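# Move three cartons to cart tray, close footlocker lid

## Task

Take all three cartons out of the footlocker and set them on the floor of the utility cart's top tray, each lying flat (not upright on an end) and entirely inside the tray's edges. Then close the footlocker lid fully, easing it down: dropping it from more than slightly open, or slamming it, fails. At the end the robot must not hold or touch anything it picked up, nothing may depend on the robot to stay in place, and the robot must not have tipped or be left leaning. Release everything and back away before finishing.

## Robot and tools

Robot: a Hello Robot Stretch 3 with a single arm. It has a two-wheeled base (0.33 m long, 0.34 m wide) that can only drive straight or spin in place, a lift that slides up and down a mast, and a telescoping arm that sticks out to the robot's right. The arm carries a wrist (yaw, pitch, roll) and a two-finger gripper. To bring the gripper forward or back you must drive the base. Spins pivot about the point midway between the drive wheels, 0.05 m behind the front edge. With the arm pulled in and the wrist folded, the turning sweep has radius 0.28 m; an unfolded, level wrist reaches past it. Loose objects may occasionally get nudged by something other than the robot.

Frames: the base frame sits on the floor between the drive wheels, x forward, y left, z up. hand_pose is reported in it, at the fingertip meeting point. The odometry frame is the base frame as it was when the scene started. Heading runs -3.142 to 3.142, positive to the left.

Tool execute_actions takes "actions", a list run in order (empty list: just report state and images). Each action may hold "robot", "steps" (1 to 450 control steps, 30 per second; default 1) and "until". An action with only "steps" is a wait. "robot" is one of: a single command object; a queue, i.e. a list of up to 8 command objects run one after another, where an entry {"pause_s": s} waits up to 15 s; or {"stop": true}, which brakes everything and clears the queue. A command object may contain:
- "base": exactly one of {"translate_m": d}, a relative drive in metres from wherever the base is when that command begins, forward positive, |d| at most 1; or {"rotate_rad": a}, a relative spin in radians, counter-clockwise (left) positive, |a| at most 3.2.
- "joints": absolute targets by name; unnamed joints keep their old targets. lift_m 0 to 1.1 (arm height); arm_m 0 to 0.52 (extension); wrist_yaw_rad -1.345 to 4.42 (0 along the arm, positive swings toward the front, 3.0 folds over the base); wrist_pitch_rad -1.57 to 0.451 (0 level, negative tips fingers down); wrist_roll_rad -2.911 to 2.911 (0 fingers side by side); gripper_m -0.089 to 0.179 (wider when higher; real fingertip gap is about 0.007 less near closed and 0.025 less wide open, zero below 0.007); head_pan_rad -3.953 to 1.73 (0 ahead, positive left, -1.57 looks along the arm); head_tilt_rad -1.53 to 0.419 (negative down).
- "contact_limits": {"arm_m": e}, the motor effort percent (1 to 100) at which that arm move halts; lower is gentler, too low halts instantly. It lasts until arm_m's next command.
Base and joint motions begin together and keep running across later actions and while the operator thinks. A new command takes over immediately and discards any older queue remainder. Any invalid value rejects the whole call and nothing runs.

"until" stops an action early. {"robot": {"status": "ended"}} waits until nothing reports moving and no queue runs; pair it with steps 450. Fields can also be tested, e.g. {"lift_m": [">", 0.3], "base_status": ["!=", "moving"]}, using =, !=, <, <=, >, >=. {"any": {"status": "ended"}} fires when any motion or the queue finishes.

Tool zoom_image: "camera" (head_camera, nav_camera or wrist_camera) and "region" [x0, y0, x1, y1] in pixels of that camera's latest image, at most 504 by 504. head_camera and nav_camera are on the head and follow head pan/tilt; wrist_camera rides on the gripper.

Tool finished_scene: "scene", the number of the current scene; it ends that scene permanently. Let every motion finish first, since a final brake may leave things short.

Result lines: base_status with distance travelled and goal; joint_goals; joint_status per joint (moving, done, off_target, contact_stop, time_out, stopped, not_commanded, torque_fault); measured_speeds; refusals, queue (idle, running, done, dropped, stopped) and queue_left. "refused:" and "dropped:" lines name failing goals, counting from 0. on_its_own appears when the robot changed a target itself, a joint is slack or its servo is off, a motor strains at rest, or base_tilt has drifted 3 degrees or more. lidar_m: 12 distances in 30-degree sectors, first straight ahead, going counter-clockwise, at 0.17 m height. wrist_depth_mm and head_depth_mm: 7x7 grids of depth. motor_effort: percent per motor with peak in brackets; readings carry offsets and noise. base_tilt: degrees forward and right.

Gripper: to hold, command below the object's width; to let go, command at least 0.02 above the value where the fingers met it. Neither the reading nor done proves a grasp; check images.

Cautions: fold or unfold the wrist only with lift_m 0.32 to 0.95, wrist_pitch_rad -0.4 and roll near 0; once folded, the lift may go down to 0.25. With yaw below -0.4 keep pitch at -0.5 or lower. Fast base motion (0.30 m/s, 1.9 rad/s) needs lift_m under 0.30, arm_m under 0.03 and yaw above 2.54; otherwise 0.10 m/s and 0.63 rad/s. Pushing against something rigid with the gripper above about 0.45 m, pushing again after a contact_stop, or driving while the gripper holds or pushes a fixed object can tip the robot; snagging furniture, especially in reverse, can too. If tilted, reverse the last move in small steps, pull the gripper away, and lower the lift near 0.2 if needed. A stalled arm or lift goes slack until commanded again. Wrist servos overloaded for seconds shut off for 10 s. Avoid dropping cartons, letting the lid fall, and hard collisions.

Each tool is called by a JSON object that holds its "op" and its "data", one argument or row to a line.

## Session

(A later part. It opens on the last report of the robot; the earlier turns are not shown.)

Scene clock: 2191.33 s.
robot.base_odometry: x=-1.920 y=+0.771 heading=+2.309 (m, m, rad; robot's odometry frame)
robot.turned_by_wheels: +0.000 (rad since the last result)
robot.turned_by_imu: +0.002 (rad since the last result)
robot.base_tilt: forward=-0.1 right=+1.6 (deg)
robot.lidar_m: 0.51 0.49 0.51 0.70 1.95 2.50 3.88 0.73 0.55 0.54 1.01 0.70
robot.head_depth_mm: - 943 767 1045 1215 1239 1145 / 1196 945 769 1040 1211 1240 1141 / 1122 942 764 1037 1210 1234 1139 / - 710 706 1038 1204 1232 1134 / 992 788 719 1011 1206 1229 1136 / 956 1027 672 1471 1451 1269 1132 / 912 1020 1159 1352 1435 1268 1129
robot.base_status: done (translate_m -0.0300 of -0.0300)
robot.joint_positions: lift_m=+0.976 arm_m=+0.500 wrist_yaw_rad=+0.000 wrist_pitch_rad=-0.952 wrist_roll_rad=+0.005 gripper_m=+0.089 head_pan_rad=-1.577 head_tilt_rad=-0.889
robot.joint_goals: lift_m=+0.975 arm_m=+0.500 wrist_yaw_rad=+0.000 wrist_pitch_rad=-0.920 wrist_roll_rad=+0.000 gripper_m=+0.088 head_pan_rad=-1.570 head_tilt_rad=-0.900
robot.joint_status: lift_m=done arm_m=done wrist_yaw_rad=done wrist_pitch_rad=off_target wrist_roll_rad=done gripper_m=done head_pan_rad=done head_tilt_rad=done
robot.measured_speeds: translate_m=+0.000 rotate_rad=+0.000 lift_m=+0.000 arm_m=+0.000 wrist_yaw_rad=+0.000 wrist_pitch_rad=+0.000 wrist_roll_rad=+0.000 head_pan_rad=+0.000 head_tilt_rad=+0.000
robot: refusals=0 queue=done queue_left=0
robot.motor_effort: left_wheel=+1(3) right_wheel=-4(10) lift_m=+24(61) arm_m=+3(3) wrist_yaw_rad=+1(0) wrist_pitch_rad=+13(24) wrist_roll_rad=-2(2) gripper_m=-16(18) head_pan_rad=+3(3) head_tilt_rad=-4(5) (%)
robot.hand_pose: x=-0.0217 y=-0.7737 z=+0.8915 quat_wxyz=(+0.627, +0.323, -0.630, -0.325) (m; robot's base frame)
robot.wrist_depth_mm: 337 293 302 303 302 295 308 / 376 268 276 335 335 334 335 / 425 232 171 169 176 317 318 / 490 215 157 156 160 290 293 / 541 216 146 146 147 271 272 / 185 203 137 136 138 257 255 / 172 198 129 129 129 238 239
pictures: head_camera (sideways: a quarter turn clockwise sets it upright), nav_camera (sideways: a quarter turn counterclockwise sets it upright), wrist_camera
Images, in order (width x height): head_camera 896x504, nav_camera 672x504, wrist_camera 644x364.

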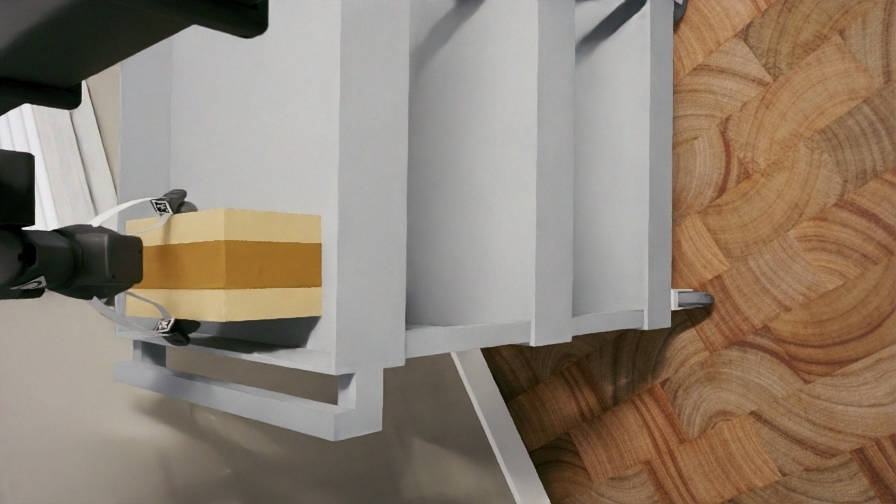

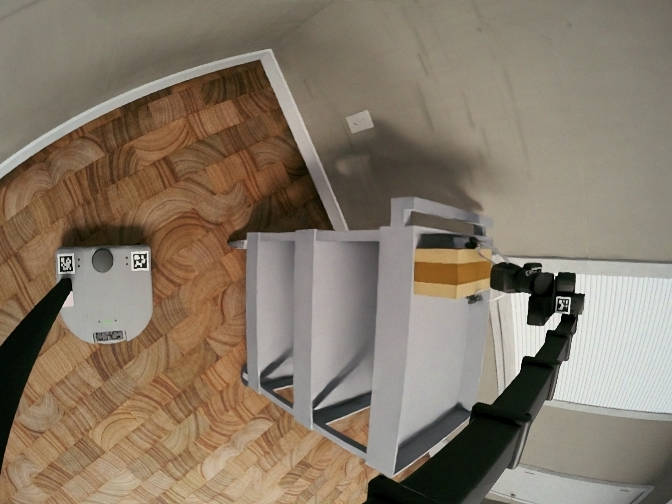

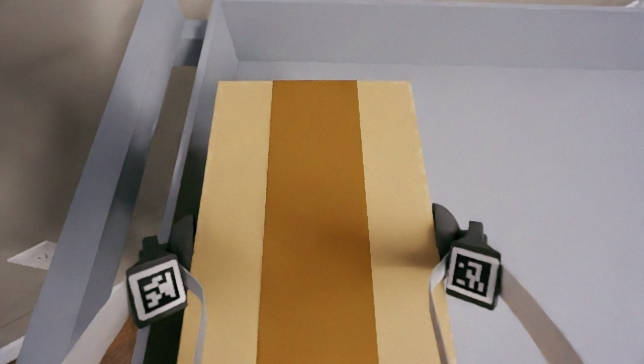

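{"op": "execute_actions", "data": {
  "actions": [
    {"robot":{"joints":{"lift_m":0.968}},"steps":40,"until":{"robot":{"status":"ended"}}},
    {"robot":{"joints":{"gripper_m":0.15}},"steps":60,"until":{"robot":{"status":"ended"}}},
    {"robot":{"joints":{"lift_m":1.05,"wrist_pitch_rad":-0.4}},"steps":80,"until":{"robot":{"status":"ended"}}},
    {"robot":{"joints":{"arm_m":0.0,"head_pan_rad":-1.9}},"steps":150,"until":{"robot":{"status":"ended"}}}
  ]
}}

{"op": "execute_actions", "data": {
  "actions": [
    {"robot":{"base":{"rotate_rad":-0.315},"joints":{"lift_m":0.28,"gripper_m":0.0}},"steps":150,"until":{"robot":{"lift_m":["<",0.93],"base_status":["!=","moving"]}}},
    {"robot":{"base":{"translate_m":-1.0},"joints":{"wrist_yaw_rad":3.0}},"steps":400,"until":{"robot":{"base_status":["!=","moving"]}}},
    {"robot":[{"base":{"translate_m":-1.0}},{"base":{"translate_m":-0.33},"joints":{"lift_m":0.62,"head_pan_rad":-3.14,"head_tilt_rad":-0.9}}],"steps":400,"until":{"robot":{"status":"ended"}}}
  ]
}}

Scene clock: 2225.57 s.
robot.base_odometry: x=-1.920 y=+0.771 heading=+2.309 (m, m, rad; robot's odometry frame)
robot.turned_by_wheels: +0.000 (rad since the last result)
robot.turned_by_imu: +0.002 (rad since the last result)
robot.base_tilt: forward=+0.0 right=+1.7 (deg)
robot.lidar_m: 0.51 0.50 0.52 0.70 1.94 2.50 3.88 3.83 0.56 0.54 1.01 0.70
robot.head_depth_mm: - - - - 1459 1285 1147 / - - - - 1308 1281 1148 / - - - - 1256 1270 1140 / - - - - 1237 1257 1137 / - - - - - 1234 1136 / - - - - - 1204 1134 / - - - - 959 1250 1130
robot.base_status: done (translate_m -0.0300 of -0.0300)
robot.joint_positions: lift_m=+1.050 arm_m=+0.000 wrist_yaw_rad=+0.001 wrist_pitch_rad=-0.418 wrist_roll_rad=+0.004 gripper_m=+0.150 head_pan_rad=-1.893 head_tilt_rad=-0.889
robot.joint_goals: lift_m=+1.050 arm_m=+0.000 wrist_yaw_rad=+0.000 wrist_pitch_rad=-0.400 wrist_roll_rad=+0.000 gripper_m=+0.150 head_pan_rad=-1.900 head_tilt_rad=-0.900
robot.joint_status: lift_m=done arm_m=done wrist_yaw_rad=done wrist_pitch_rad=done wrist_roll_rad=done gripper_m=done head_pan_rad=done head_tilt_rad=done
robot.measured_speeds: translate_m=+0.000 rotate_rad=+0.000 lift_m=+0.000 arm_m=+0.000 wrist_yaw_rad=+0.000 wrist_pitch_rad=+0.000 wrist_roll_rad=+0.000 head_pan_rad=+0.000 head_tilt_rad=+0.000
robot: refusals=0 queue=done queue_left=0
robot.motor_effort: left_wheel=+1(3) right_wheel=-3(10) lift_m=+53(58) arm_m=-3(6) wrist_yaw_rad=-1(2) wrist_pitch_rad=+7(12) wrist_roll_rad=-2(3) gripper_m=+1(82) head_pan_rad=-3(27) head_tilt_rad=-5(4) (%)
robot.hand_pose: x=-0.0213 y=-0.3697 z=+1.0622 quat_wxyz=(+0.690, +0.147, -0.693, -0.147) (m; robot's base frame)
robot.wrist_depth_mm: 589 650 739 862 - - - / 623 687 808 923 - - - / 673 754 855 764 835 795 - / 729 804 886 509 683 672 650 / 755 844 516 542 556 572 533 / 833 - 519 472 466 - 453 / 894 - - 730 742 704 -
pictures: head_camera (sideways: a quarter turn clockwise sets it upright), nav_camera (sideways: a quarter turn counterclockwise sets it upright), wrist_camera
replaced: robot.lift_m: its motion had ended contact_stop
Images, in order (width x height): head_camera 896x504, nav_camera 672x504, wrist_camera 644x364.

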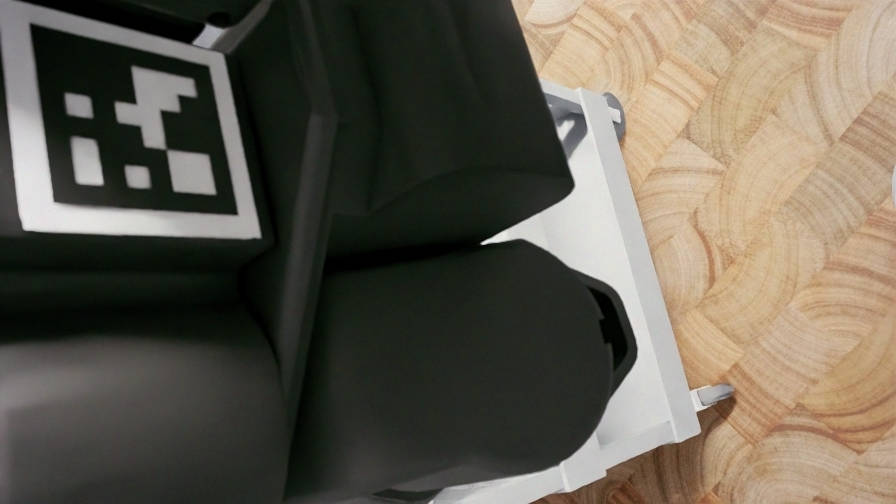

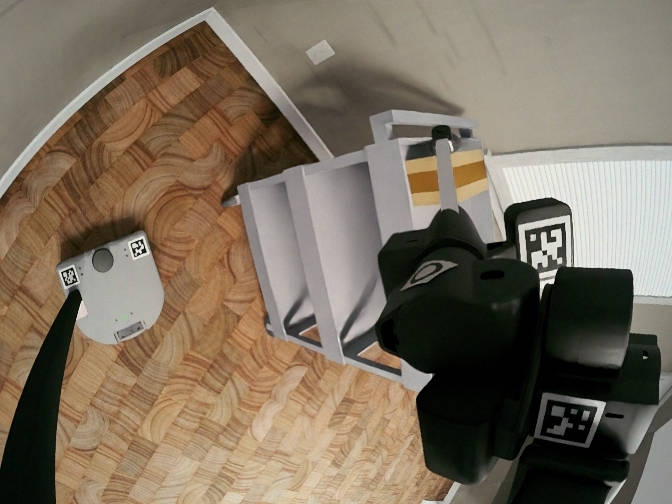

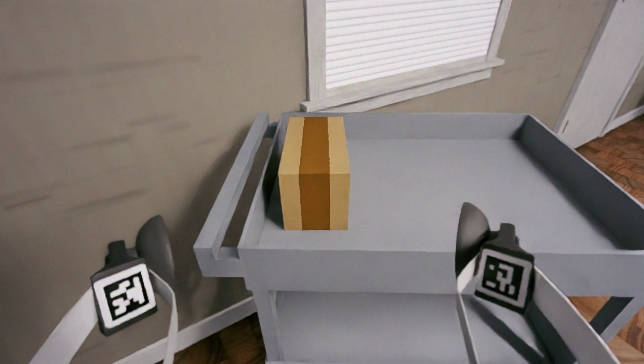

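Scene clock: 2245.27 s.
robot.base_odometry: x=-0.962 y=-1.353 heading=+1.995 (m, m, rad; robot's odometry frame)
robot.turned_by_wheels: -0.315 (rad since the last result)
robot.turned_by_imu: -0.307 (rad since the last result)
robot.base_tilt: forward=+0.0 right=+1.6 (deg)
robot.lidar_m: 2.27 2.04 2.04 0.58 0.50 0.50 0.57 1.91 2.71 2.59 2.73 2.07
robot.head_depth_mm: 985 1078 1170 1287 1403 - - / 1055 1180 1321 1427 1433 - - / 1128 1279 1472 1602 1370 - - / 1222 1392 1630 1670 1272 1314 1152 / 1324 1538 1822 1676 1446 1274 1166 / 1452 1703 1915 1671 1442 1272 1152 / 1603 1925 1964 1672 1438 1266 1151
robot.base_status: done (translate_m -0.3300 of -0.3300)
robot.joint_positions: lift_m=+0.620 arm_m=+0.000 wrist_yaw_rad=+2.999 wrist_pitch_rad=-0.418 wrist_roll_rad=+0.004 gripper_m=+0.000 head_pan_rad=-3.133 head_tilt_rad=-0.890
robot.joint_goals: lift_m=+0.620 arm_m=+0.000 wrist_yaw_rad=+3.000 wrist_pitch_rad=-0.400 wrist_roll_rad=+0.000 gripper_m=+0.000 head_pan_rad=-3.140 head_tilt_rad=-0.900
robot.joint_status: lift_m=done arm_m=done wrist_yaw_rad=done wrist_pitch_rad=done wrist_roll_rad=done gripper_m=done head_pan_rad=done head_tilt_rad=done
robot.measured_speeds: translate_m=+0.000 rotate_rad=+0.000 lift_m=+0.000 arm_m=+0.000 wrist_yaw_rad=+0.000 wrist_pitch_rad=+0.000 wrist_roll_rad=+0.000 head_pan_rad=+0.000 head_tilt_rad=+0.000
robot: refusals=0 queue=done queue_left=0
robot.motor_effort: left_wheel=+1(8) right_wheel=-4(13) lift_m=+53(57) arm_m=-3(3) wrist_yaw_rad=+1(3) wrist_pitch_rad=+7(7) wrist_roll_rad=-1(2) gripper_m=-3(82) head_pan_rad=-3(41) head_tilt_rad=-4(6) (%)
robot.hand_pose: x=+0.0107 y=+0.0769 z=+0.6323 quat_wxyz=(+0.196, +0.702, +0.097, +0.678) (m; robot's base frame)
robot.wrist_depth_mm: 754 - - - - - - / 821 - - - - - - / 830 951 - - - - - / 838 987 - - - - - / 880 987 - - - - - / 560 620 - 860 891 887 875 / 519 653 792 782 769 754 784
pictures: head_camera (sideways: a quarter turn clockwise sets it upright), nav_camera (sideways: a quarter turn counterclockwise sets it upright), wrist_camera
Images, in order (width x height): head_camera 896x504, nav_camera 672x504, wrist_camera 644x364.

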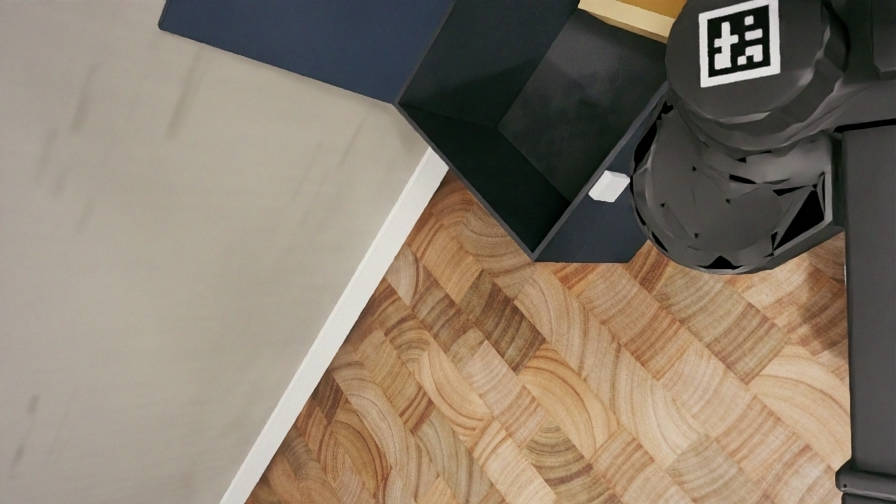

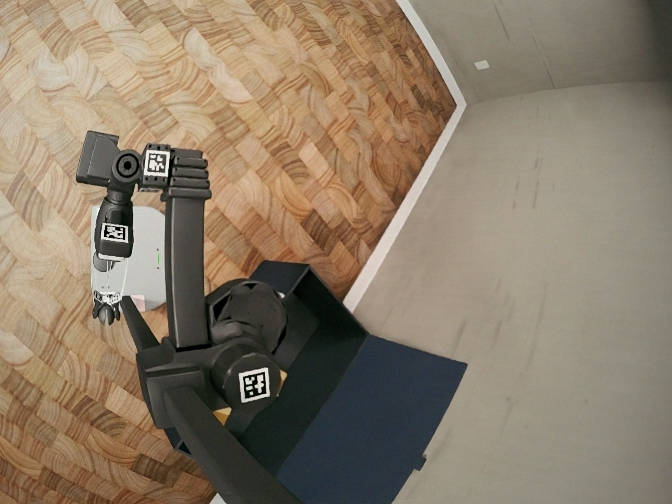

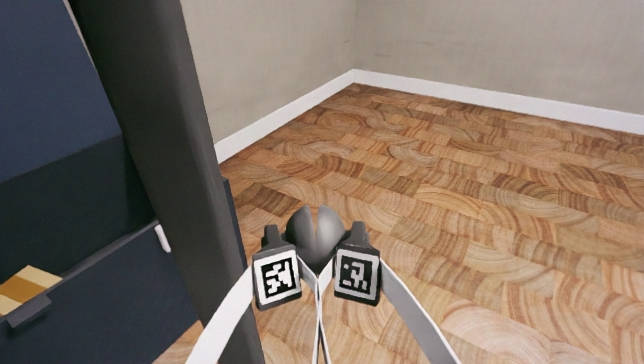

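{"op": "execute_actions", "data": {
  "actions": [
    {"robot":[{"base":{"translate_m":-0.12},"joints":{"wrist_yaw_rad":0}},{"base":{"rotate_rad":-2.355},"joints":{"wrist_pitch_rad":-1.4,"gripper_m":0.179,"head_pan_rad":-1.57}},{"joints":{"arm_m":0.5,"lift_m":0.5}}],"steps":400,"until":{"robot":{"status":"ended"}}}
  ]
}}

Scene clock: 2263.20 s.
robot.base_odometry: x=-0.913 y=-1.462 heading=-0.360 (m, m, rad; robot's odometry frame)
robot.turned_by_wheels: -2.355 (rad since the last result)
robot.turned_by_imu: -2.306 (rad since the last result)
robot.base_tilt: forward=+0.0 right=+1.6 (deg)
robot.lidar_m: 2.63 2.57 2.91 2.81 2.41 2.21 2.12 0.58 0.43 0.41 0.43 1.31
robot.head_depth_mm: 865 973 1088 1303 1199 1120 1146 / 856 970 1083 1246 1408 1108 1157 / 850 964 1072 1229 1419 1156 1140 / 845 952 1052 - 1295 1147 1141 / 835 954 1064 1229 1396 1136 1131 / 832 946 1061 1228 1379 1119 1130 / 826 939 1053 1224 1300 1110 1125
robot.base_status: done (rotate_rad -2.3549 of -2.3550)
robot.joint_positions: lift_m=+0.500 arm_m=+0.500 wrist_yaw_rad=+0.000 wrist_pitch_rad=-1.399 wrist_roll_rad=+0.004 gripper_m=+0.179 head_pan_rad=-1.577 head_tilt_rad=-0.890
robot.joint_goals: lift_m=+0.500 arm_m=+0.500 wrist_yaw_rad=+0.000 wrist_pitch_rad=-1.400 wrist_roll_rad=+0.000 gripper_m=+0.179 head_pan_rad=-1.570 head_tilt_rad=-0.900
robot.joint_status: lift_m=done arm_m=done wrist_yaw_rad=done wrist_pitch_rad=done wrist_roll_rad=done gripper_m=done head_pan_rad=done head_tilt_rad=done
robot.measured_speeds: translate_m=+0.000 rotate_rad=+0.000 lift_m=+0.000 arm_m=+0.000 wrist_yaw_rad=+0.000 wrist_pitch_rad=+0.000 wrist_roll_rad=+0.000 head_pan_rad=+0.000 head_tilt_rad=+0.000
robot: refusals=0 queue=done queue_left=0
robot.motor_effort: left_wheel=+1(6) right_wheel=-4(9) lift_m=+27(54) arm_m=+3(2) wrist_yaw_rad=-1(1) wrist_pitch_rad=-1(7) wrist_roll_rad=-2(2) gripper_m=+1(84) head_pan_rad=+3(40) head_tilt_rad=-4(5) (%)
robot.hand_pose: x=-0.0216 y=-0.6647 z=+0.3825 quat_wxyz=(+0.540, +0.455, -0.542, -0.456) (m; robot's base frame)
robot.wrist_depth_mm: 326 331 328 332 337 337 339 / 447 518 507 515 529 534 435 / 463 513 523 408 532 533 438 / 468 522 529 412 544 545 441 / 457 523 529 413 534 419 447 / 423 521 536 535 539 422 418 / 470 521 537 543 532 498 473
pictures: head_camera (sideways: a quarter turn clockwise sets it upright), nav_camera (sideways: a quarter turn counterclockwise sets it upright), wrist_camera
Images, in order (width x height): head_camera 896x504, nav_camera 672x504, wrist_camera 644x364.

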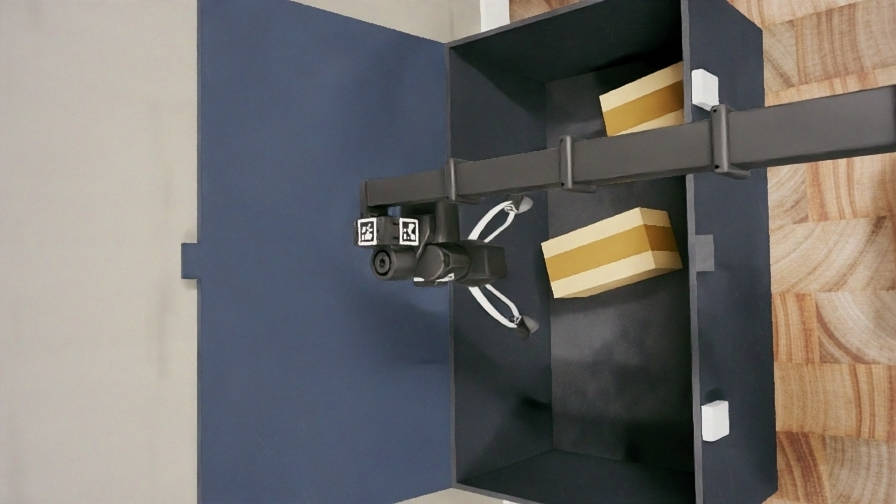

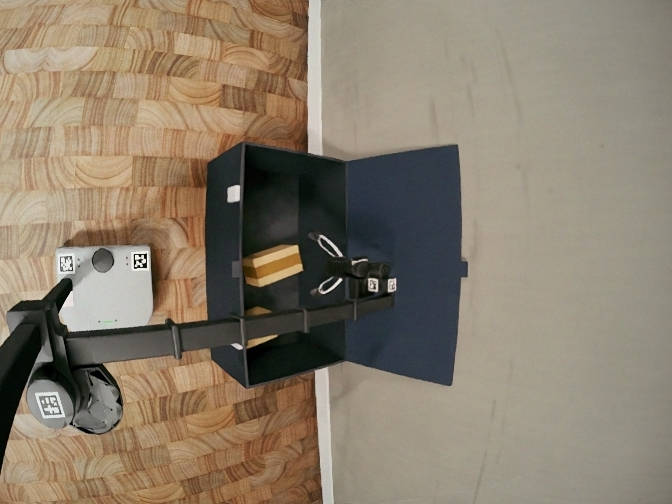

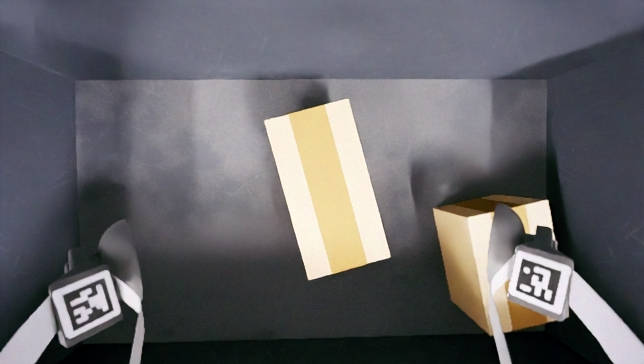

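{"op": "execute_actions", "data": {
  "actions": [
    {"robot":{"joints":{"lift_m":0.218,"wrist_roll_rad":-0.26,"wrist_pitch_rad":-1.37,"arm_m":0.52}},"steps":150,"until":{"robot":{"status":"ended"}}},
    {"robot":{"joints":{"gripper_m":0.088}},"steps":100,"until":{"robot":{"status":"ended"}}},
    {"robot":{"joints":{"lift_m":0.27}},"steps":100,"until":{"robot":{"status":"ended"}}}
  ]
}}

Scene clock: 2282.00 s.
robot.base_odometry: x=-0.913 y=-1.462 heading=-0.360 (m, m, rad; robot's odometry frame)
robot.turned_by_wheels: +0.000 (rad since the last result)
robot.turned_by_imu: +0.002 (rad since the last result)
robot.base_tilt: forward=+0.0 right=+1.7 (deg)
robot.lidar_m: 2.63 2.57 2.91 2.80 2.41 2.22 2.12 0.58 0.43 0.41 0.43 1.31
robot.head_depth_mm: 864 972 1082 1309 1202 1114 1144 / 858 964 1080 1245 1406 1106 1143 / 849 958 1071 1247 1402 1156 1134 / 843 955 1070 1212 1205 1156 1138 / 839 952 1066 1232 1389 1134 1129 / 835 946 1054 1231 1392 1120 1131 / 826 944 1056 1217 1293 1105 1135
robot.base_status: done (rotate_rad -2.3549 of -2.3550)
robot.joint_positions: lift_m=+0.269 arm_m=+0.518 wrist_yaw_rad=-0.001 wrist_pitch_rad=-1.374 wrist_roll_rad=-0.257 gripper_m=+0.089 head_pan_rad=-1.577 head_tilt_rad=-0.890
robot.joint_goals: lift_m=+0.270 arm_m=+0.520 wrist_yaw_rad=+0.000 wrist_pitch_rad=-1.370 wrist_roll_rad=-0.260 gripper_m=+0.088 head_pan_rad=-1.570 head_tilt_rad=-0.900
robot.joint_status: lift_m=done arm_m=done wrist_yaw_rad=done wrist_pitch_rad=done wrist_roll_rad=done gripper_m=done head_pan_rad=done head_tilt_rad=done
robot.measured_speeds: translate_m=+0.000 rotate_rad=+0.000 lift_m=+0.000 arm_m=+0.000 wrist_yaw_rad=+0.000 wrist_pitch_rad=+0.000 wrist_roll_rad=+0.000 head_pan_rad=+0.000 head_tilt_rad=+0.000
robot: refusals=0 queue=done queue_left=0
robot.motor_effort: left_wheel=+1(5) right_wheel=-3(10) lift_m=+60(62) arm_m=+2(2) wrist_yaw_rad=+0(0) wrist_pitch_rad=+1(4) wrist_roll_rad=-1(1) gripper_m=-18(97) head_pan_rad=+3(3) head_tilt_rad=-5(5) (%)
robot.hand_pose: x=-0.0216 y=-0.6895 z=+0.1521 quat_wxyz=(+0.612, +0.502, -0.472, -0.388) (m; robot's base frame)
robot.wrist_depth_mm: 276 282 286 262 233 216 194 / 276 280 121 124 125 289 254 / 275 281 124 126 128 312 316 / 278 281 126 128 130 311 319 / 276 281 129 130 133 315 320 / 278 - 132 133 136 315 321 / 278 284 135 137 139 312 267
pictures: head_camera (sideways: a quarter turn clockwise sets it upright), nav_camera (sideways: a quarter turn counterclockwise sets it upright), wrist_camera
Images, in order (width x height): head_camera 896x504, nav_camera 672x504, wrist_camera 644x364.

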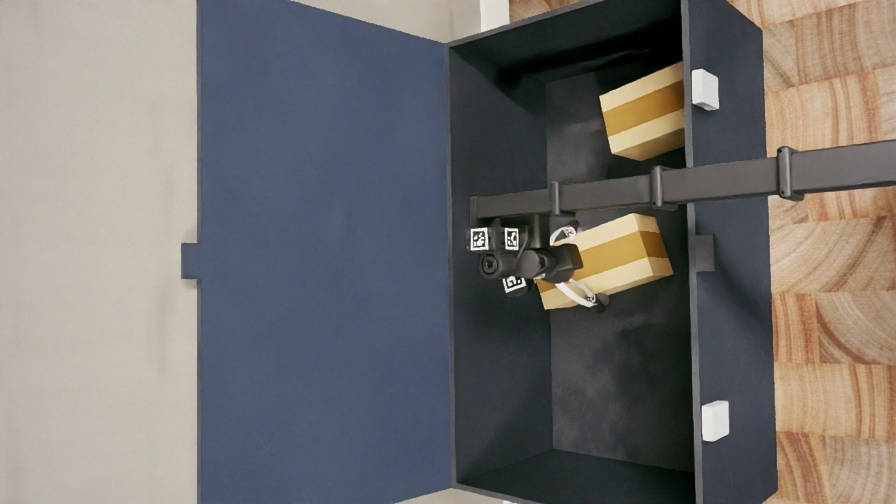

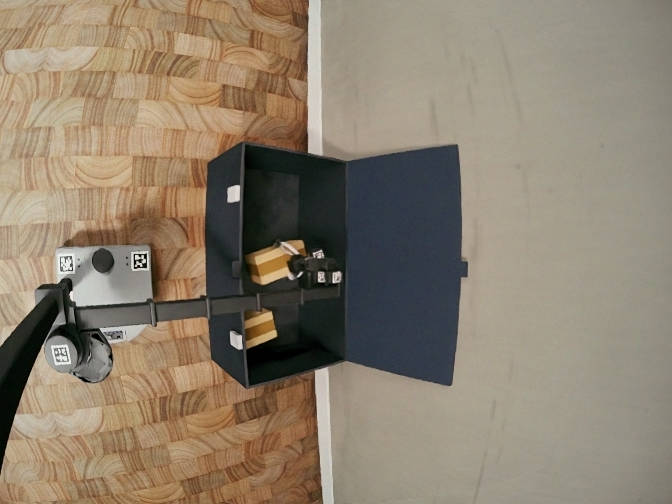

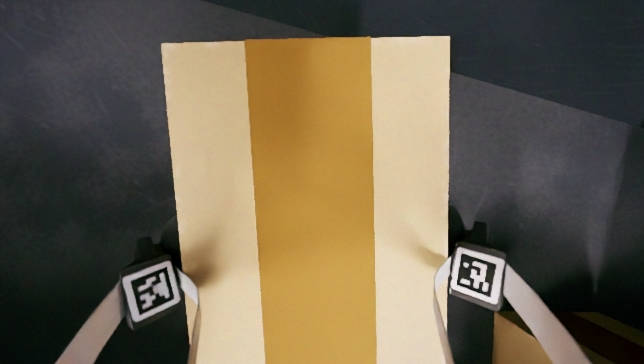

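{"op": "execute_actions", "data": {
  "actions": [
    {"robot":{"joints":{"lift_m":0.222}},"steps":60,"until":{"robot":{"status":"ended"}}},
    {"robot":{"joints":{"gripper_m":0.16}},"steps":60,"until":{"robot":{"status":"ended"}}},
    {"robot":{"base":{"translate_m":-0.006},"joints":{"arm_m":0.497,"lift_m":0.222}},"steps":60,"until":{"robot":{"status":"ended"}}},
    {"robot":{"joints":{"gripper_m":0.088}},"steps":100,"until":{"robot":{"status":"ended"}}},
    {"robot":{"joints":{"lift_m":0.28}},"steps":100,"until":{"robot":{"status":"ended"}}}
  ]
}}

Scene clock: 2294.80 s.
robot.base_odometry: x=-0.918 y=-1.460 heading=-0.360 (m, m, rad; robot's odometry frame)
robot.turned_by_wheels: +0.000 (rad since the last result)
robot.turned_by_imu: +0.002 (rad since the last result)
robot.base_tilt: forward=+0.0 right=+1.6 (deg)
robot.lidar_m: 2.63 2.57 2.91 2.81 2.41 2.21 2.11 0.58 0.43 0.41 0.43 1.30
robot.head_depth_mm: 861 974 1086 1320 1253 1118 1144 / 858 965 1079 1246 1408 1107 1142 / 850 962 1074 1246 1397 1163 1141 / 847 955 1071 1212 1182 1146 1137 / 839 953 1064 1229 1390 1134 1135 / 833 945 1059 1229 1389 1124 1135 / 831 942 1052 1219 1319 1109 1136
robot.base_status: done (translate_m -0.0060 of -0.0060)
robot.joint_positions: lift_m=+0.279 arm_m=+0.497 wrist_yaw_rad=-0.001 wrist_pitch_rad=-1.377 wrist_roll_rad=-0.257 gripper_m=+0.089 head_pan_rad=-1.577 head_tilt_rad=-0.890
robot.joint_goals: lift_m=+0.280 arm_m=+0.497 wrist_yaw_rad=+0.000 wrist_pitch_rad=-1.370 wrist_roll_rad=-0.260 gripper_m=+0.088 head_pan_rad=-1.570 head_tilt_rad=-0.900
robot.joint_status: lift_m=done arm_m=done wrist_yaw_rad=done wrist_pitch_rad=done wrist_roll_rad=done gripper_m=done head_pan_rad=done head_tilt_rad=done
robot.measured_speeds: translate_m=+0.000 rotate_rad=+0.000 lift_m=+0.000 arm_m=+0.000 wrist_yaw_rad=+0.000 wrist_pitch_rad=+0.000 wrist_roll_rad=+0.000 head_pan_rad=+0.000 head_tilt_rad=+0.000
robot: refusals=0 queue=done queue_left=0
robot.motor_effort: left_wheel=+1(3) right_wheel=-3(9) lift_m=+60(61) arm_m=-3(2) wrist_yaw_rad=+0(1) wrist_pitch_rad=+3(3) wrist_roll_rad=-1(1) gripper_m=-18(92) head_pan_rad=+3(3) head_tilt_rad=-5(5) (%)
robot.hand_pose: x=-0.0216 y=-0.6679 z=+0.1620 quat_wxyz=(+0.611, +0.503, -0.471, -0.389) (m; robot's base frame)
robot.wrist_depth_mm: 286 289 131 134 137 252 225 / 288 290 132 133 136 317 294 / 285 291 132 133 136 323 331 / 289 292 132 133 135 322 332 / 291 295 131 133 135 324 332 / 289 - 131 133 135 322 327 / 288 296 132 132 135 309 216
pictures: head_camera (sideways: a quarter turn clockwise sets it upright), nav_camera (sideways: a quarter turn counterclockwise sets it upright), wrist_camera
replaced: robot.lift_m: its motion had ended contact_stop
Images, in order (width x height): head_camera 896x504, nav_camera 672x504, wrist_camera 644x364.

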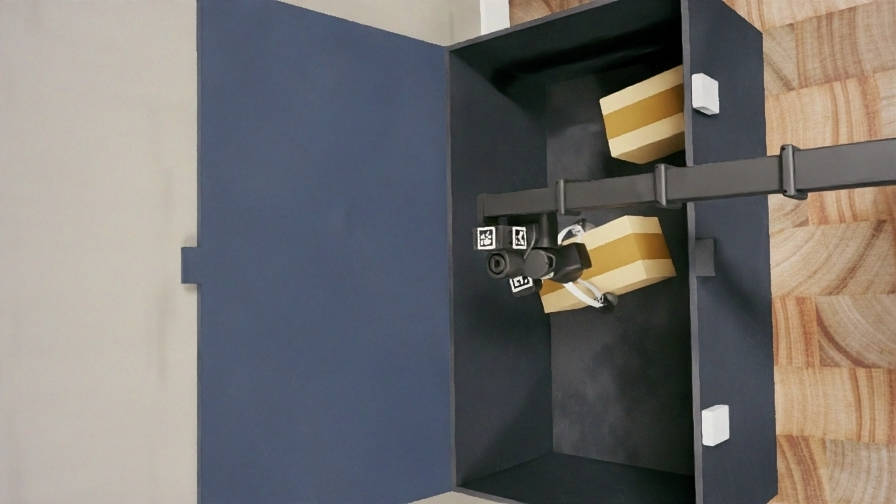

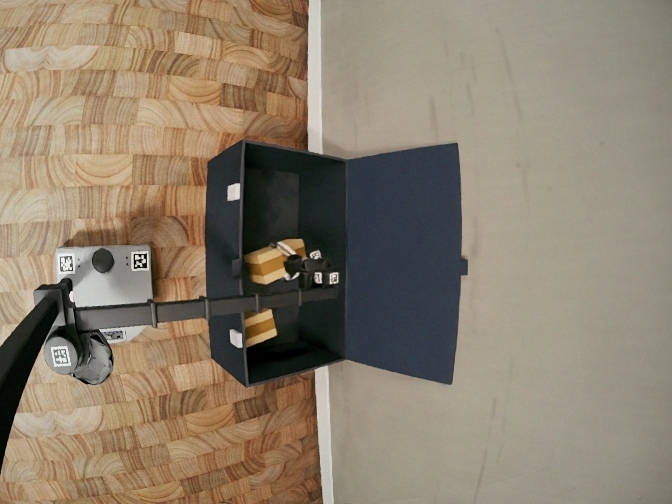

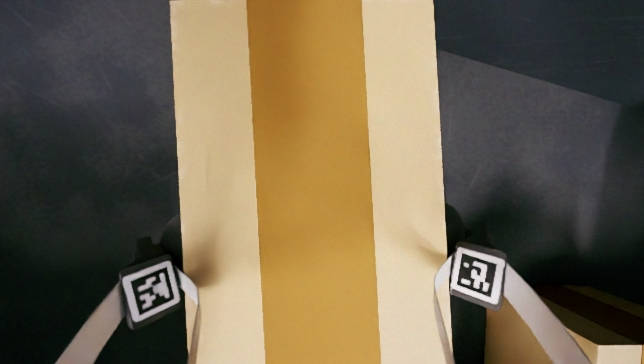

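{"op": "execute_actions", "data": {
  "actions": [
    {"robot":{"joints":{"lift_m":1.1}},"steps":200,"until":{"robot":{"lift_m":[">",0.6]}}},
    {"robot":{"base":{"rotate_rad":2.278},"joints":{"arm_m":0.08,"wrist_roll_rad":0}},"steps":300,"until":{"robot":{"base_status":["!=","moving"]}}},
    {"robot":[{"base":{"translate_m":1.0}},{"base":{"translate_m":1.0}},{"base":{"translate_m":0.309}},{"base":{"rotate_rad":0.391},"joints":{"arm_m":0.4}}],"steps":450,"until":{"robot":{"status":"ended"}}},
    {"steps":450,"until":{"robot":{"status":"ended"}}}
  ]
}}

Scene clock: 2347.33 s.
robot.base_odometry: x=-1.703 y=+0.712 heading=+2.308 (m, m, rad; robot's odometry frame)
robot.turned_by_wheels: +2.669 (rad since the last result)
robot.turned_by_imu: +2.624 (rad since the last result)
robot.base_tilt: forward=-0.1 right=+1.7 (deg)
robot.lidar_m: 0.75 0.72 0.75 1.02 2.77 2.41 3.91 3.62 0.42 0.41 0.43 1.03
robot.head_depth_mm: 1293 885 770 612 909 1218 1148 / 1187 885 766 615 922 1131 1140 / 1122 524 704 615 919 1131 1142 / 1050 511 529 616 916 1130 1138 / 991 535 717 617 916 1125 1136 / 939 855 717 616 912 1116 1134 / 897 701 617 618 898 1136 1130
robot.base_status: done (rotate_rad +0.3909 of +0.3910)
robot.joint_positions: lift_m=+1.099 arm_m=+0.400 wrist_yaw_rad=+0.000 wrist_pitch_rad=-1.378 wrist_roll_rad=-0.004 gripper_m=+0.089 head_pan_rad=-1.577 head_tilt_rad=-0.890
robot.joint_goals: lift_m=+1.100 arm_m=+0.400 wrist_yaw_rad=+0.000 wrist_pitch_rad=-1.370 wrist_roll_rad=+0.000 gripper_m=+0.088 head_pan_rad=-1.570 head_tilt_rad=-0.900
robot.joint_status: lift_m=done arm_m=done wrist_yaw_rad=done wrist_pitch_rad=done wrist_roll_rad=done gripper_m=done head_pan_rad=done head_tilt_rad=done
robot.measured_speeds: translate_m=+0.000 rotate_rad=+0.000 lift_m=+0.000 arm_m=+0.000 wrist_yaw_rad=+0.000 wrist_pitch_rad=+0.000 wrist_roll_rad=+0.000 head_pan_rad=+0.000 head_tilt_rad=+0.000
robot: refusals=0 queue=done queue_left=0
robot.motor_effort: left_wheel=-3(8) right_wheel=+3(11) lift_m=+60(59) arm_m=+3(4) wrist_yaw_rad=+0(1) wrist_pitch_rad=+3(3) wrist_roll_rad=+1(3) gripper_m=-18(18) head_pan_rad=+3(3) head_tilt_rad=-4(4) (%)
robot.hand_pose: x=-0.0216 y=-0.5701 z=+0.9818 quat_wxyz=(+0.547, +0.450, -0.544, -0.449) (m; robot's base frame)
robot.wrist_depth_mm: 228 238 133 134 137 361 353 / 228 241 132 134 136 362 350 / 229 242 132 134 136 365 348 / 228 261 132 133 136 363 345 / 230 242 132 133 136 364 340 / 335 - 132 133 135 362 343 / 344 343 131 133 135 361 323
pictures: head_camera (sideways: a quarter turn clockwise sets it upright), nav_camera (sideways: a quarter turn counterclockwise sets it upright), wrist_camera
Images, in order (width x height): head_camera 896x504, nav_camera 672x504, wrist_camera 644x364.

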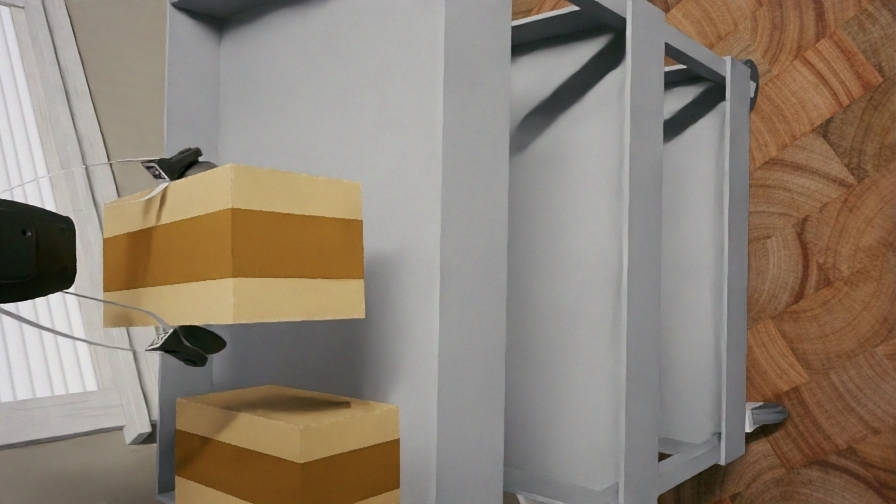

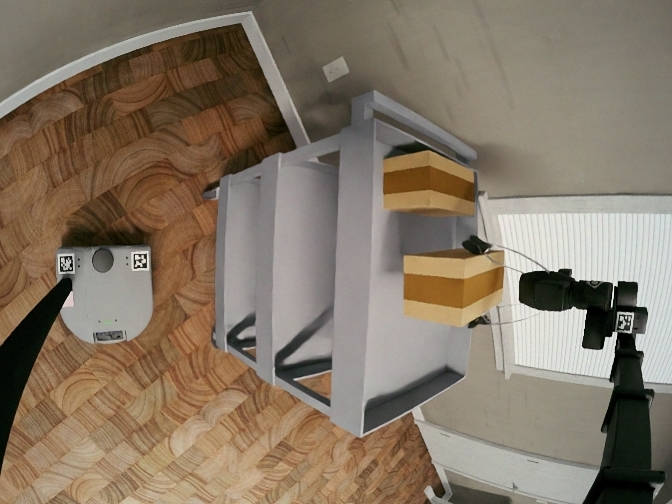

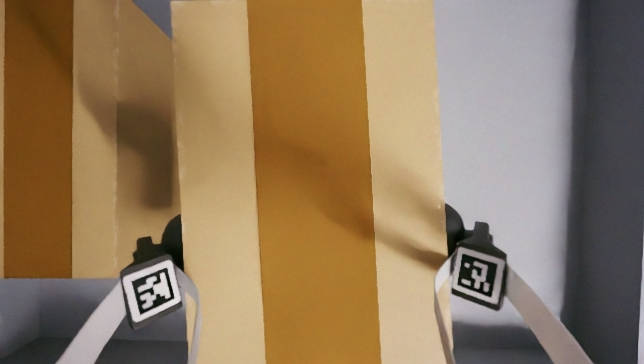

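{"op": "execute_actions", "data": {
  "actions": [
    {"robot":{"base":{"translate_m":0.015},"joints":{"arm_m":0.46}},"steps":100,"until":{"robot":{"status":"ended"}}},
    {"robot":{"joints":{"lift_m":1.0}},"steps":100,"until":{"robot":{"status":"ended"}}}
  ]
}}

Scene clock: 2359.13 s.
robot.base_odometry: x=-1.713 y=+0.723 heading=+2.308 (m, m, rad; robot's odometry frame)
robot.turned_by_wheels: +0.000 (rad since the last result)
robot.turned_by_imu: +0.001 (rad since the last result)
robot.base_tilt: forward=+0.0 right=+1.6 (deg)
robot.lidar_m: 0.74 0.71 0.73 1.00 2.72 2.43 3.91 3.62 0.42 0.41 0.43 1.01
robot.head_depth_mm: 1348 891 771 613 907 1216 1145 / 1183 887 766 617 922 1131 1145 / 1117 883 721 617 919 1128 1142 / - 683 618 616 911 1127 1132 / 982 874 702 618 915 1126 1139 / 934 861 651 617 913 1121 1129 / 895 700 618 619 893 1207 1135
robot.base_status: done (translate_m +0.0150 of +0.0150)
robot.joint_positions: lift_m=+1.000 arm_m=+0.460 wrist_yaw_rad=+0.000 wrist_pitch_rad=-1.378 wrist_roll_rad=-0.004 gripper_m=+0.089 head_pan_rad=-1.577 head_tilt_rad=-0.890
robot.joint_goals: lift_m=+1.000 arm_m=+0.460 wrist_yaw_rad=+0.000 wrist_pitch_rad=-1.370 wrist_roll_rad=+0.000 gripper_m=+0.088 head_pan_rad=-1.570 head_tilt_rad=-0.900
robot.joint_status: lift_m=done arm_m=done wrist_yaw_rad=done wrist_pitch_rad=done wrist_roll_rad=done gripper_m=done head_pan_rad=done head_tilt_rad=done
robot.measured_speeds: translate_m=+0.000 rotate_rad=+0.000 lift_m=+0.000 arm_m=+0.000 wrist_yaw_rad=+0.000 wrist_pitch_rad=+0.000 wrist_roll_rad=+0.000 head_pan_rad=+0.000 head_tilt_rad=+0.000
robot: refusals=0 queue=done queue_left=0
robot.motor_effort: left_wheel=-3(4) right_wheel=+2(8) lift_m=+35(61) arm_m=+2(2) wrist_yaw_rad=+1(0) wrist_pitch_rad=+3(3) wrist_roll_rad=+1(1) gripper_m=-18(18) head_pan_rad=+3(3) head_tilt_rad=-5(5) (%)
robot.hand_pose: x=-0.0216 y=-0.6301 z=+0.8828 quat_wxyz=(+0.547, +0.450, -0.544, -0.449) (m; robot's base frame)
robot.wrist_depth_mm: 175 249 132 134 136 259 262 / 161 213 132 133 136 261 263 / 162 216 132 133 136 260 263 / 162 231 132 133 136 261 261 / 163 216 131 133 135 260 263 / 163 - 131 133 135 264 262 / 158 252 132 133 135 262 262
pictures: head_camera (sideways: a quarter turn clockwise sets it upright), nav_camera (sideways: a quarter turn counterclockwise sets it upright), wrist_camera
Images, in order (width x height): head_camera 896x504, nav_camera 672x504, wrist_camera 644x364.

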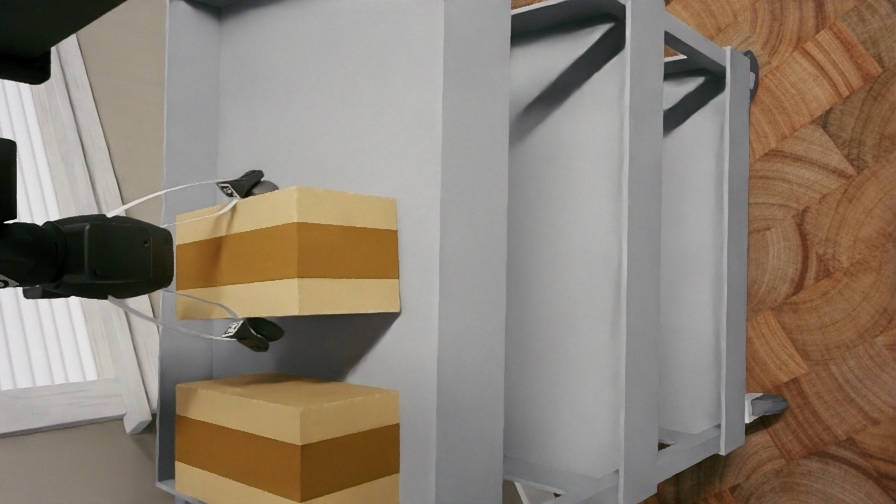

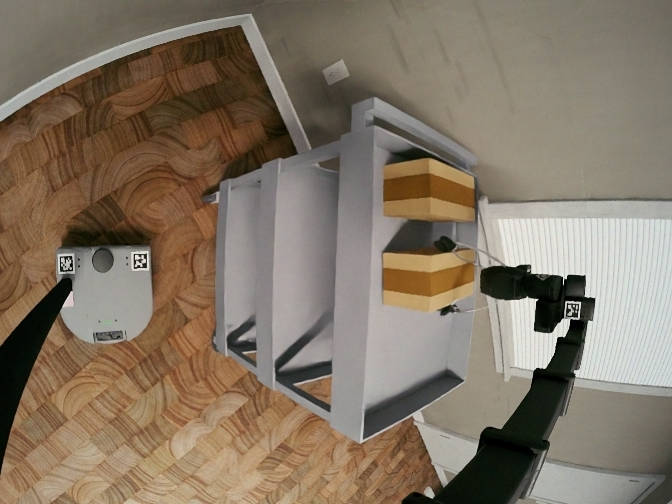

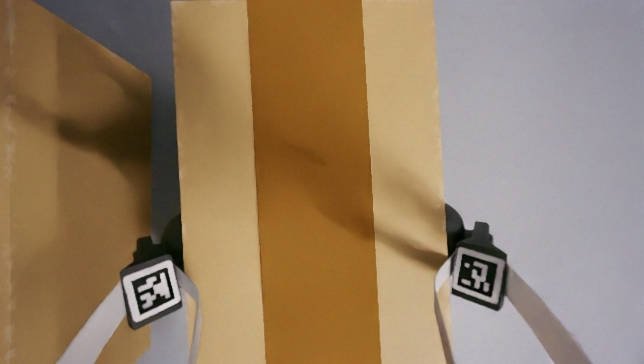

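{"op": "execute_actions", "data": {
  "actions": [
    {"robot":{"joints":{"lift_m":0.992}},"steps":30,"until":{"robot":{"status":"ended"}}},
    {"robot":{"joints":{"gripper_m":0.145}},"steps":60,"until":{"robot":{"status":"ended"}}},
    {"robot":{"joints":{"lift_m":1.06}},"steps":80,"until":{"robot":{"status":"ended"}}},
    {"robot":{"base":{"rotate_rad":-0.476},"joints":{"arm_m":0.0,"wrist_pitch_rad":-0.4,"gripper_m":0.0}},"steps":150,"until":{"robot":{"status":"ended"}}},
    {"robot":{"base":{"translate_m":-1.0},"joints":{"lift_m":0.28}},"steps":150,"until":{"robot":{"lift_m":["<",0.93]}}},
    {"robot":{"joints":{"wrist_yaw_rad":3.0}},"steps":400,"until":{"robot":{"base_status":["!=","moving"]}}},
    {"robot":[{"base":{"translate_m":-1.0}},{"base":{"translate_m":-0.167},"joints":{"lift_m":0.55}},{"base":{"rotate_rad":-2.192},"joints":{"wrist_yaw_rad":0}},{"joints":{"arm_m":0.4,"wrist_pitch_rad":-1.4,"gripper_m":0.179}}],"steps":450,"until":{"robot":{"status":"ended"}}}
  ]
}}

Scene clock: 2405.60 s.
robot.base_odometry: x=-1.152 y=-1.370 heading=-0.359 (m, m, rad; robot's odometry frame)
robot.turned_by_wheels: -2.668 (rad since the last result)
robot.turned_by_imu: -2.611 (rad since the last result)
robot.base_tilt: forward=-0.1 right=+1.6 (deg)
robot.lidar_m: 2.89 2.78 2.92 2.27 2.13 1.95 1.86 1.41 0.43 0.42 0.43 0.59
robot.head_depth_mm: 876 1008 1188 1445 1465 1280 1141 / 867 1004 1178 1422 1454 1293 - / 865 970 1115 1298 - 1101 1141 / 854 959 1075 1230 - 1154 1146 / 850 957 1066 1238 1395 1139 1136 / 843 950 1060 1225 1392 1128 1133 / 835 943 1059 1219 1388 1114 1132
robot.base_status: done (rotate_rad -2.1919 of -2.1920)
robot.joint_positions: lift_m=+0.550 arm_m=+0.281 wrist_yaw_rad=+0.001 wrist_pitch_rad=-1.398 wrist_roll_rad=-0.004 gripper_m=+0.179 head_pan_rad=-1.577 head_tilt_rad=-0.890
robot.joint_goals: lift_m=+0.550 arm_m=+0.400 wrist_yaw_rad=+0.000 wrist_pitch_rad=-1.400 wrist_roll_rad=+0.000 gripper_m=+0.179 head_pan_rad=-1.570 head_tilt_rad=-0.900
robot.joint_status: lift_m=done arm_m=moving wrist_yaw_rad=done wrist_pitch_rad=moving wrist_roll_rad=done gripper_m=done head_pan_rad=done head_tilt_rad=done
robot.measured_speeds: translate_m=+0.000 rotate_rad=+0.000 lift_m=+0.000 arm_m=+0.140 wrist_yaw_rad=+0.000 wrist_pitch_rad=+0.000 wrist_roll_rad=+0.000 head_pan_rad=+0.000 head_tilt_rad=+0.000
robot: refusals=0 queue=running queue_left=0
robot.motor_effort: left_wheel=+2(8) right_wheel=-5(12) lift_m=+53(51) arm_m=+3(6) wrist_yaw_rad=-1(4) wrist_pitch_rad=-1(8) wrist_roll_rad=+1(1) gripper_m=+0(84) head_pan_rad=+3(3) head_tilt_rad=-4(5) (%)
robot.hand_pose: x=-0.0216 y=-0.4462 z=+0.4317 quat_wxyz=(+0.542, +0.456, -0.540, -0.454) (m; robot's base frame)
robot.wrist_depth_mm: 563 559 562 575 419 609 625 / 556 558 579 456 431 612 618 / 558 557 573 466 429 631 619 / 564 574 576 580 434 618 613 / 357 349 352 345 344 450 633 / 581 597 599 608 619 619 633 / 608 587 610 605 616 619 624
pictures: head_camera (sideways: a quarter turn clockwise sets it upright), nav_camera (sideways: a quarter turn counterclockwise sets it upright), wrist_camera
replaced: robot.lift_m: its motion had ended contact_stop
Images, in order (width x height): head_camera 896x504, nav_camera 672x504, wrist_camera 644x364.

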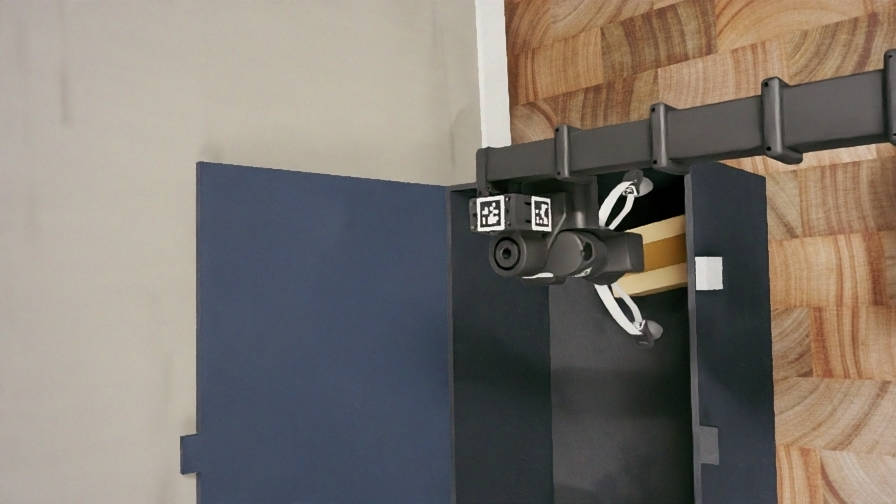

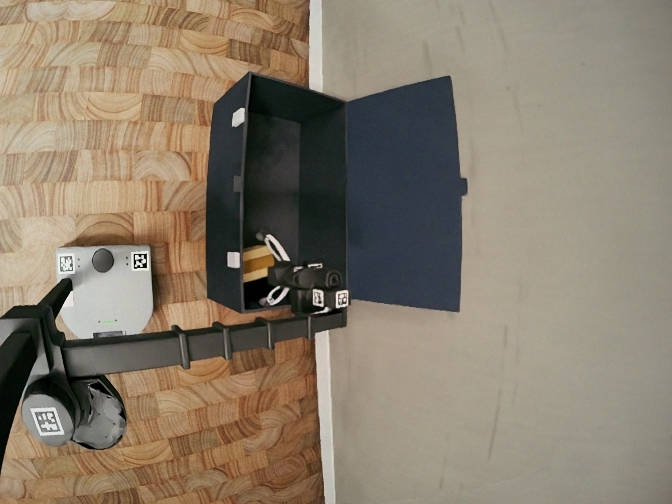

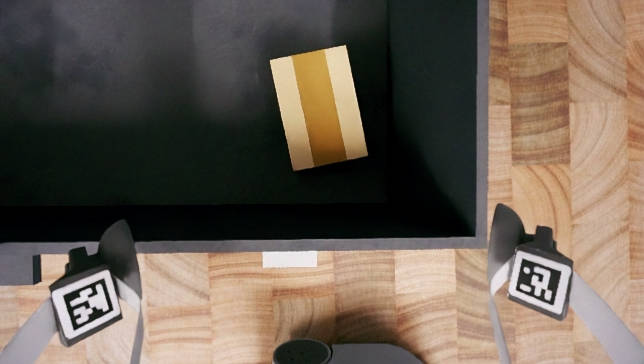

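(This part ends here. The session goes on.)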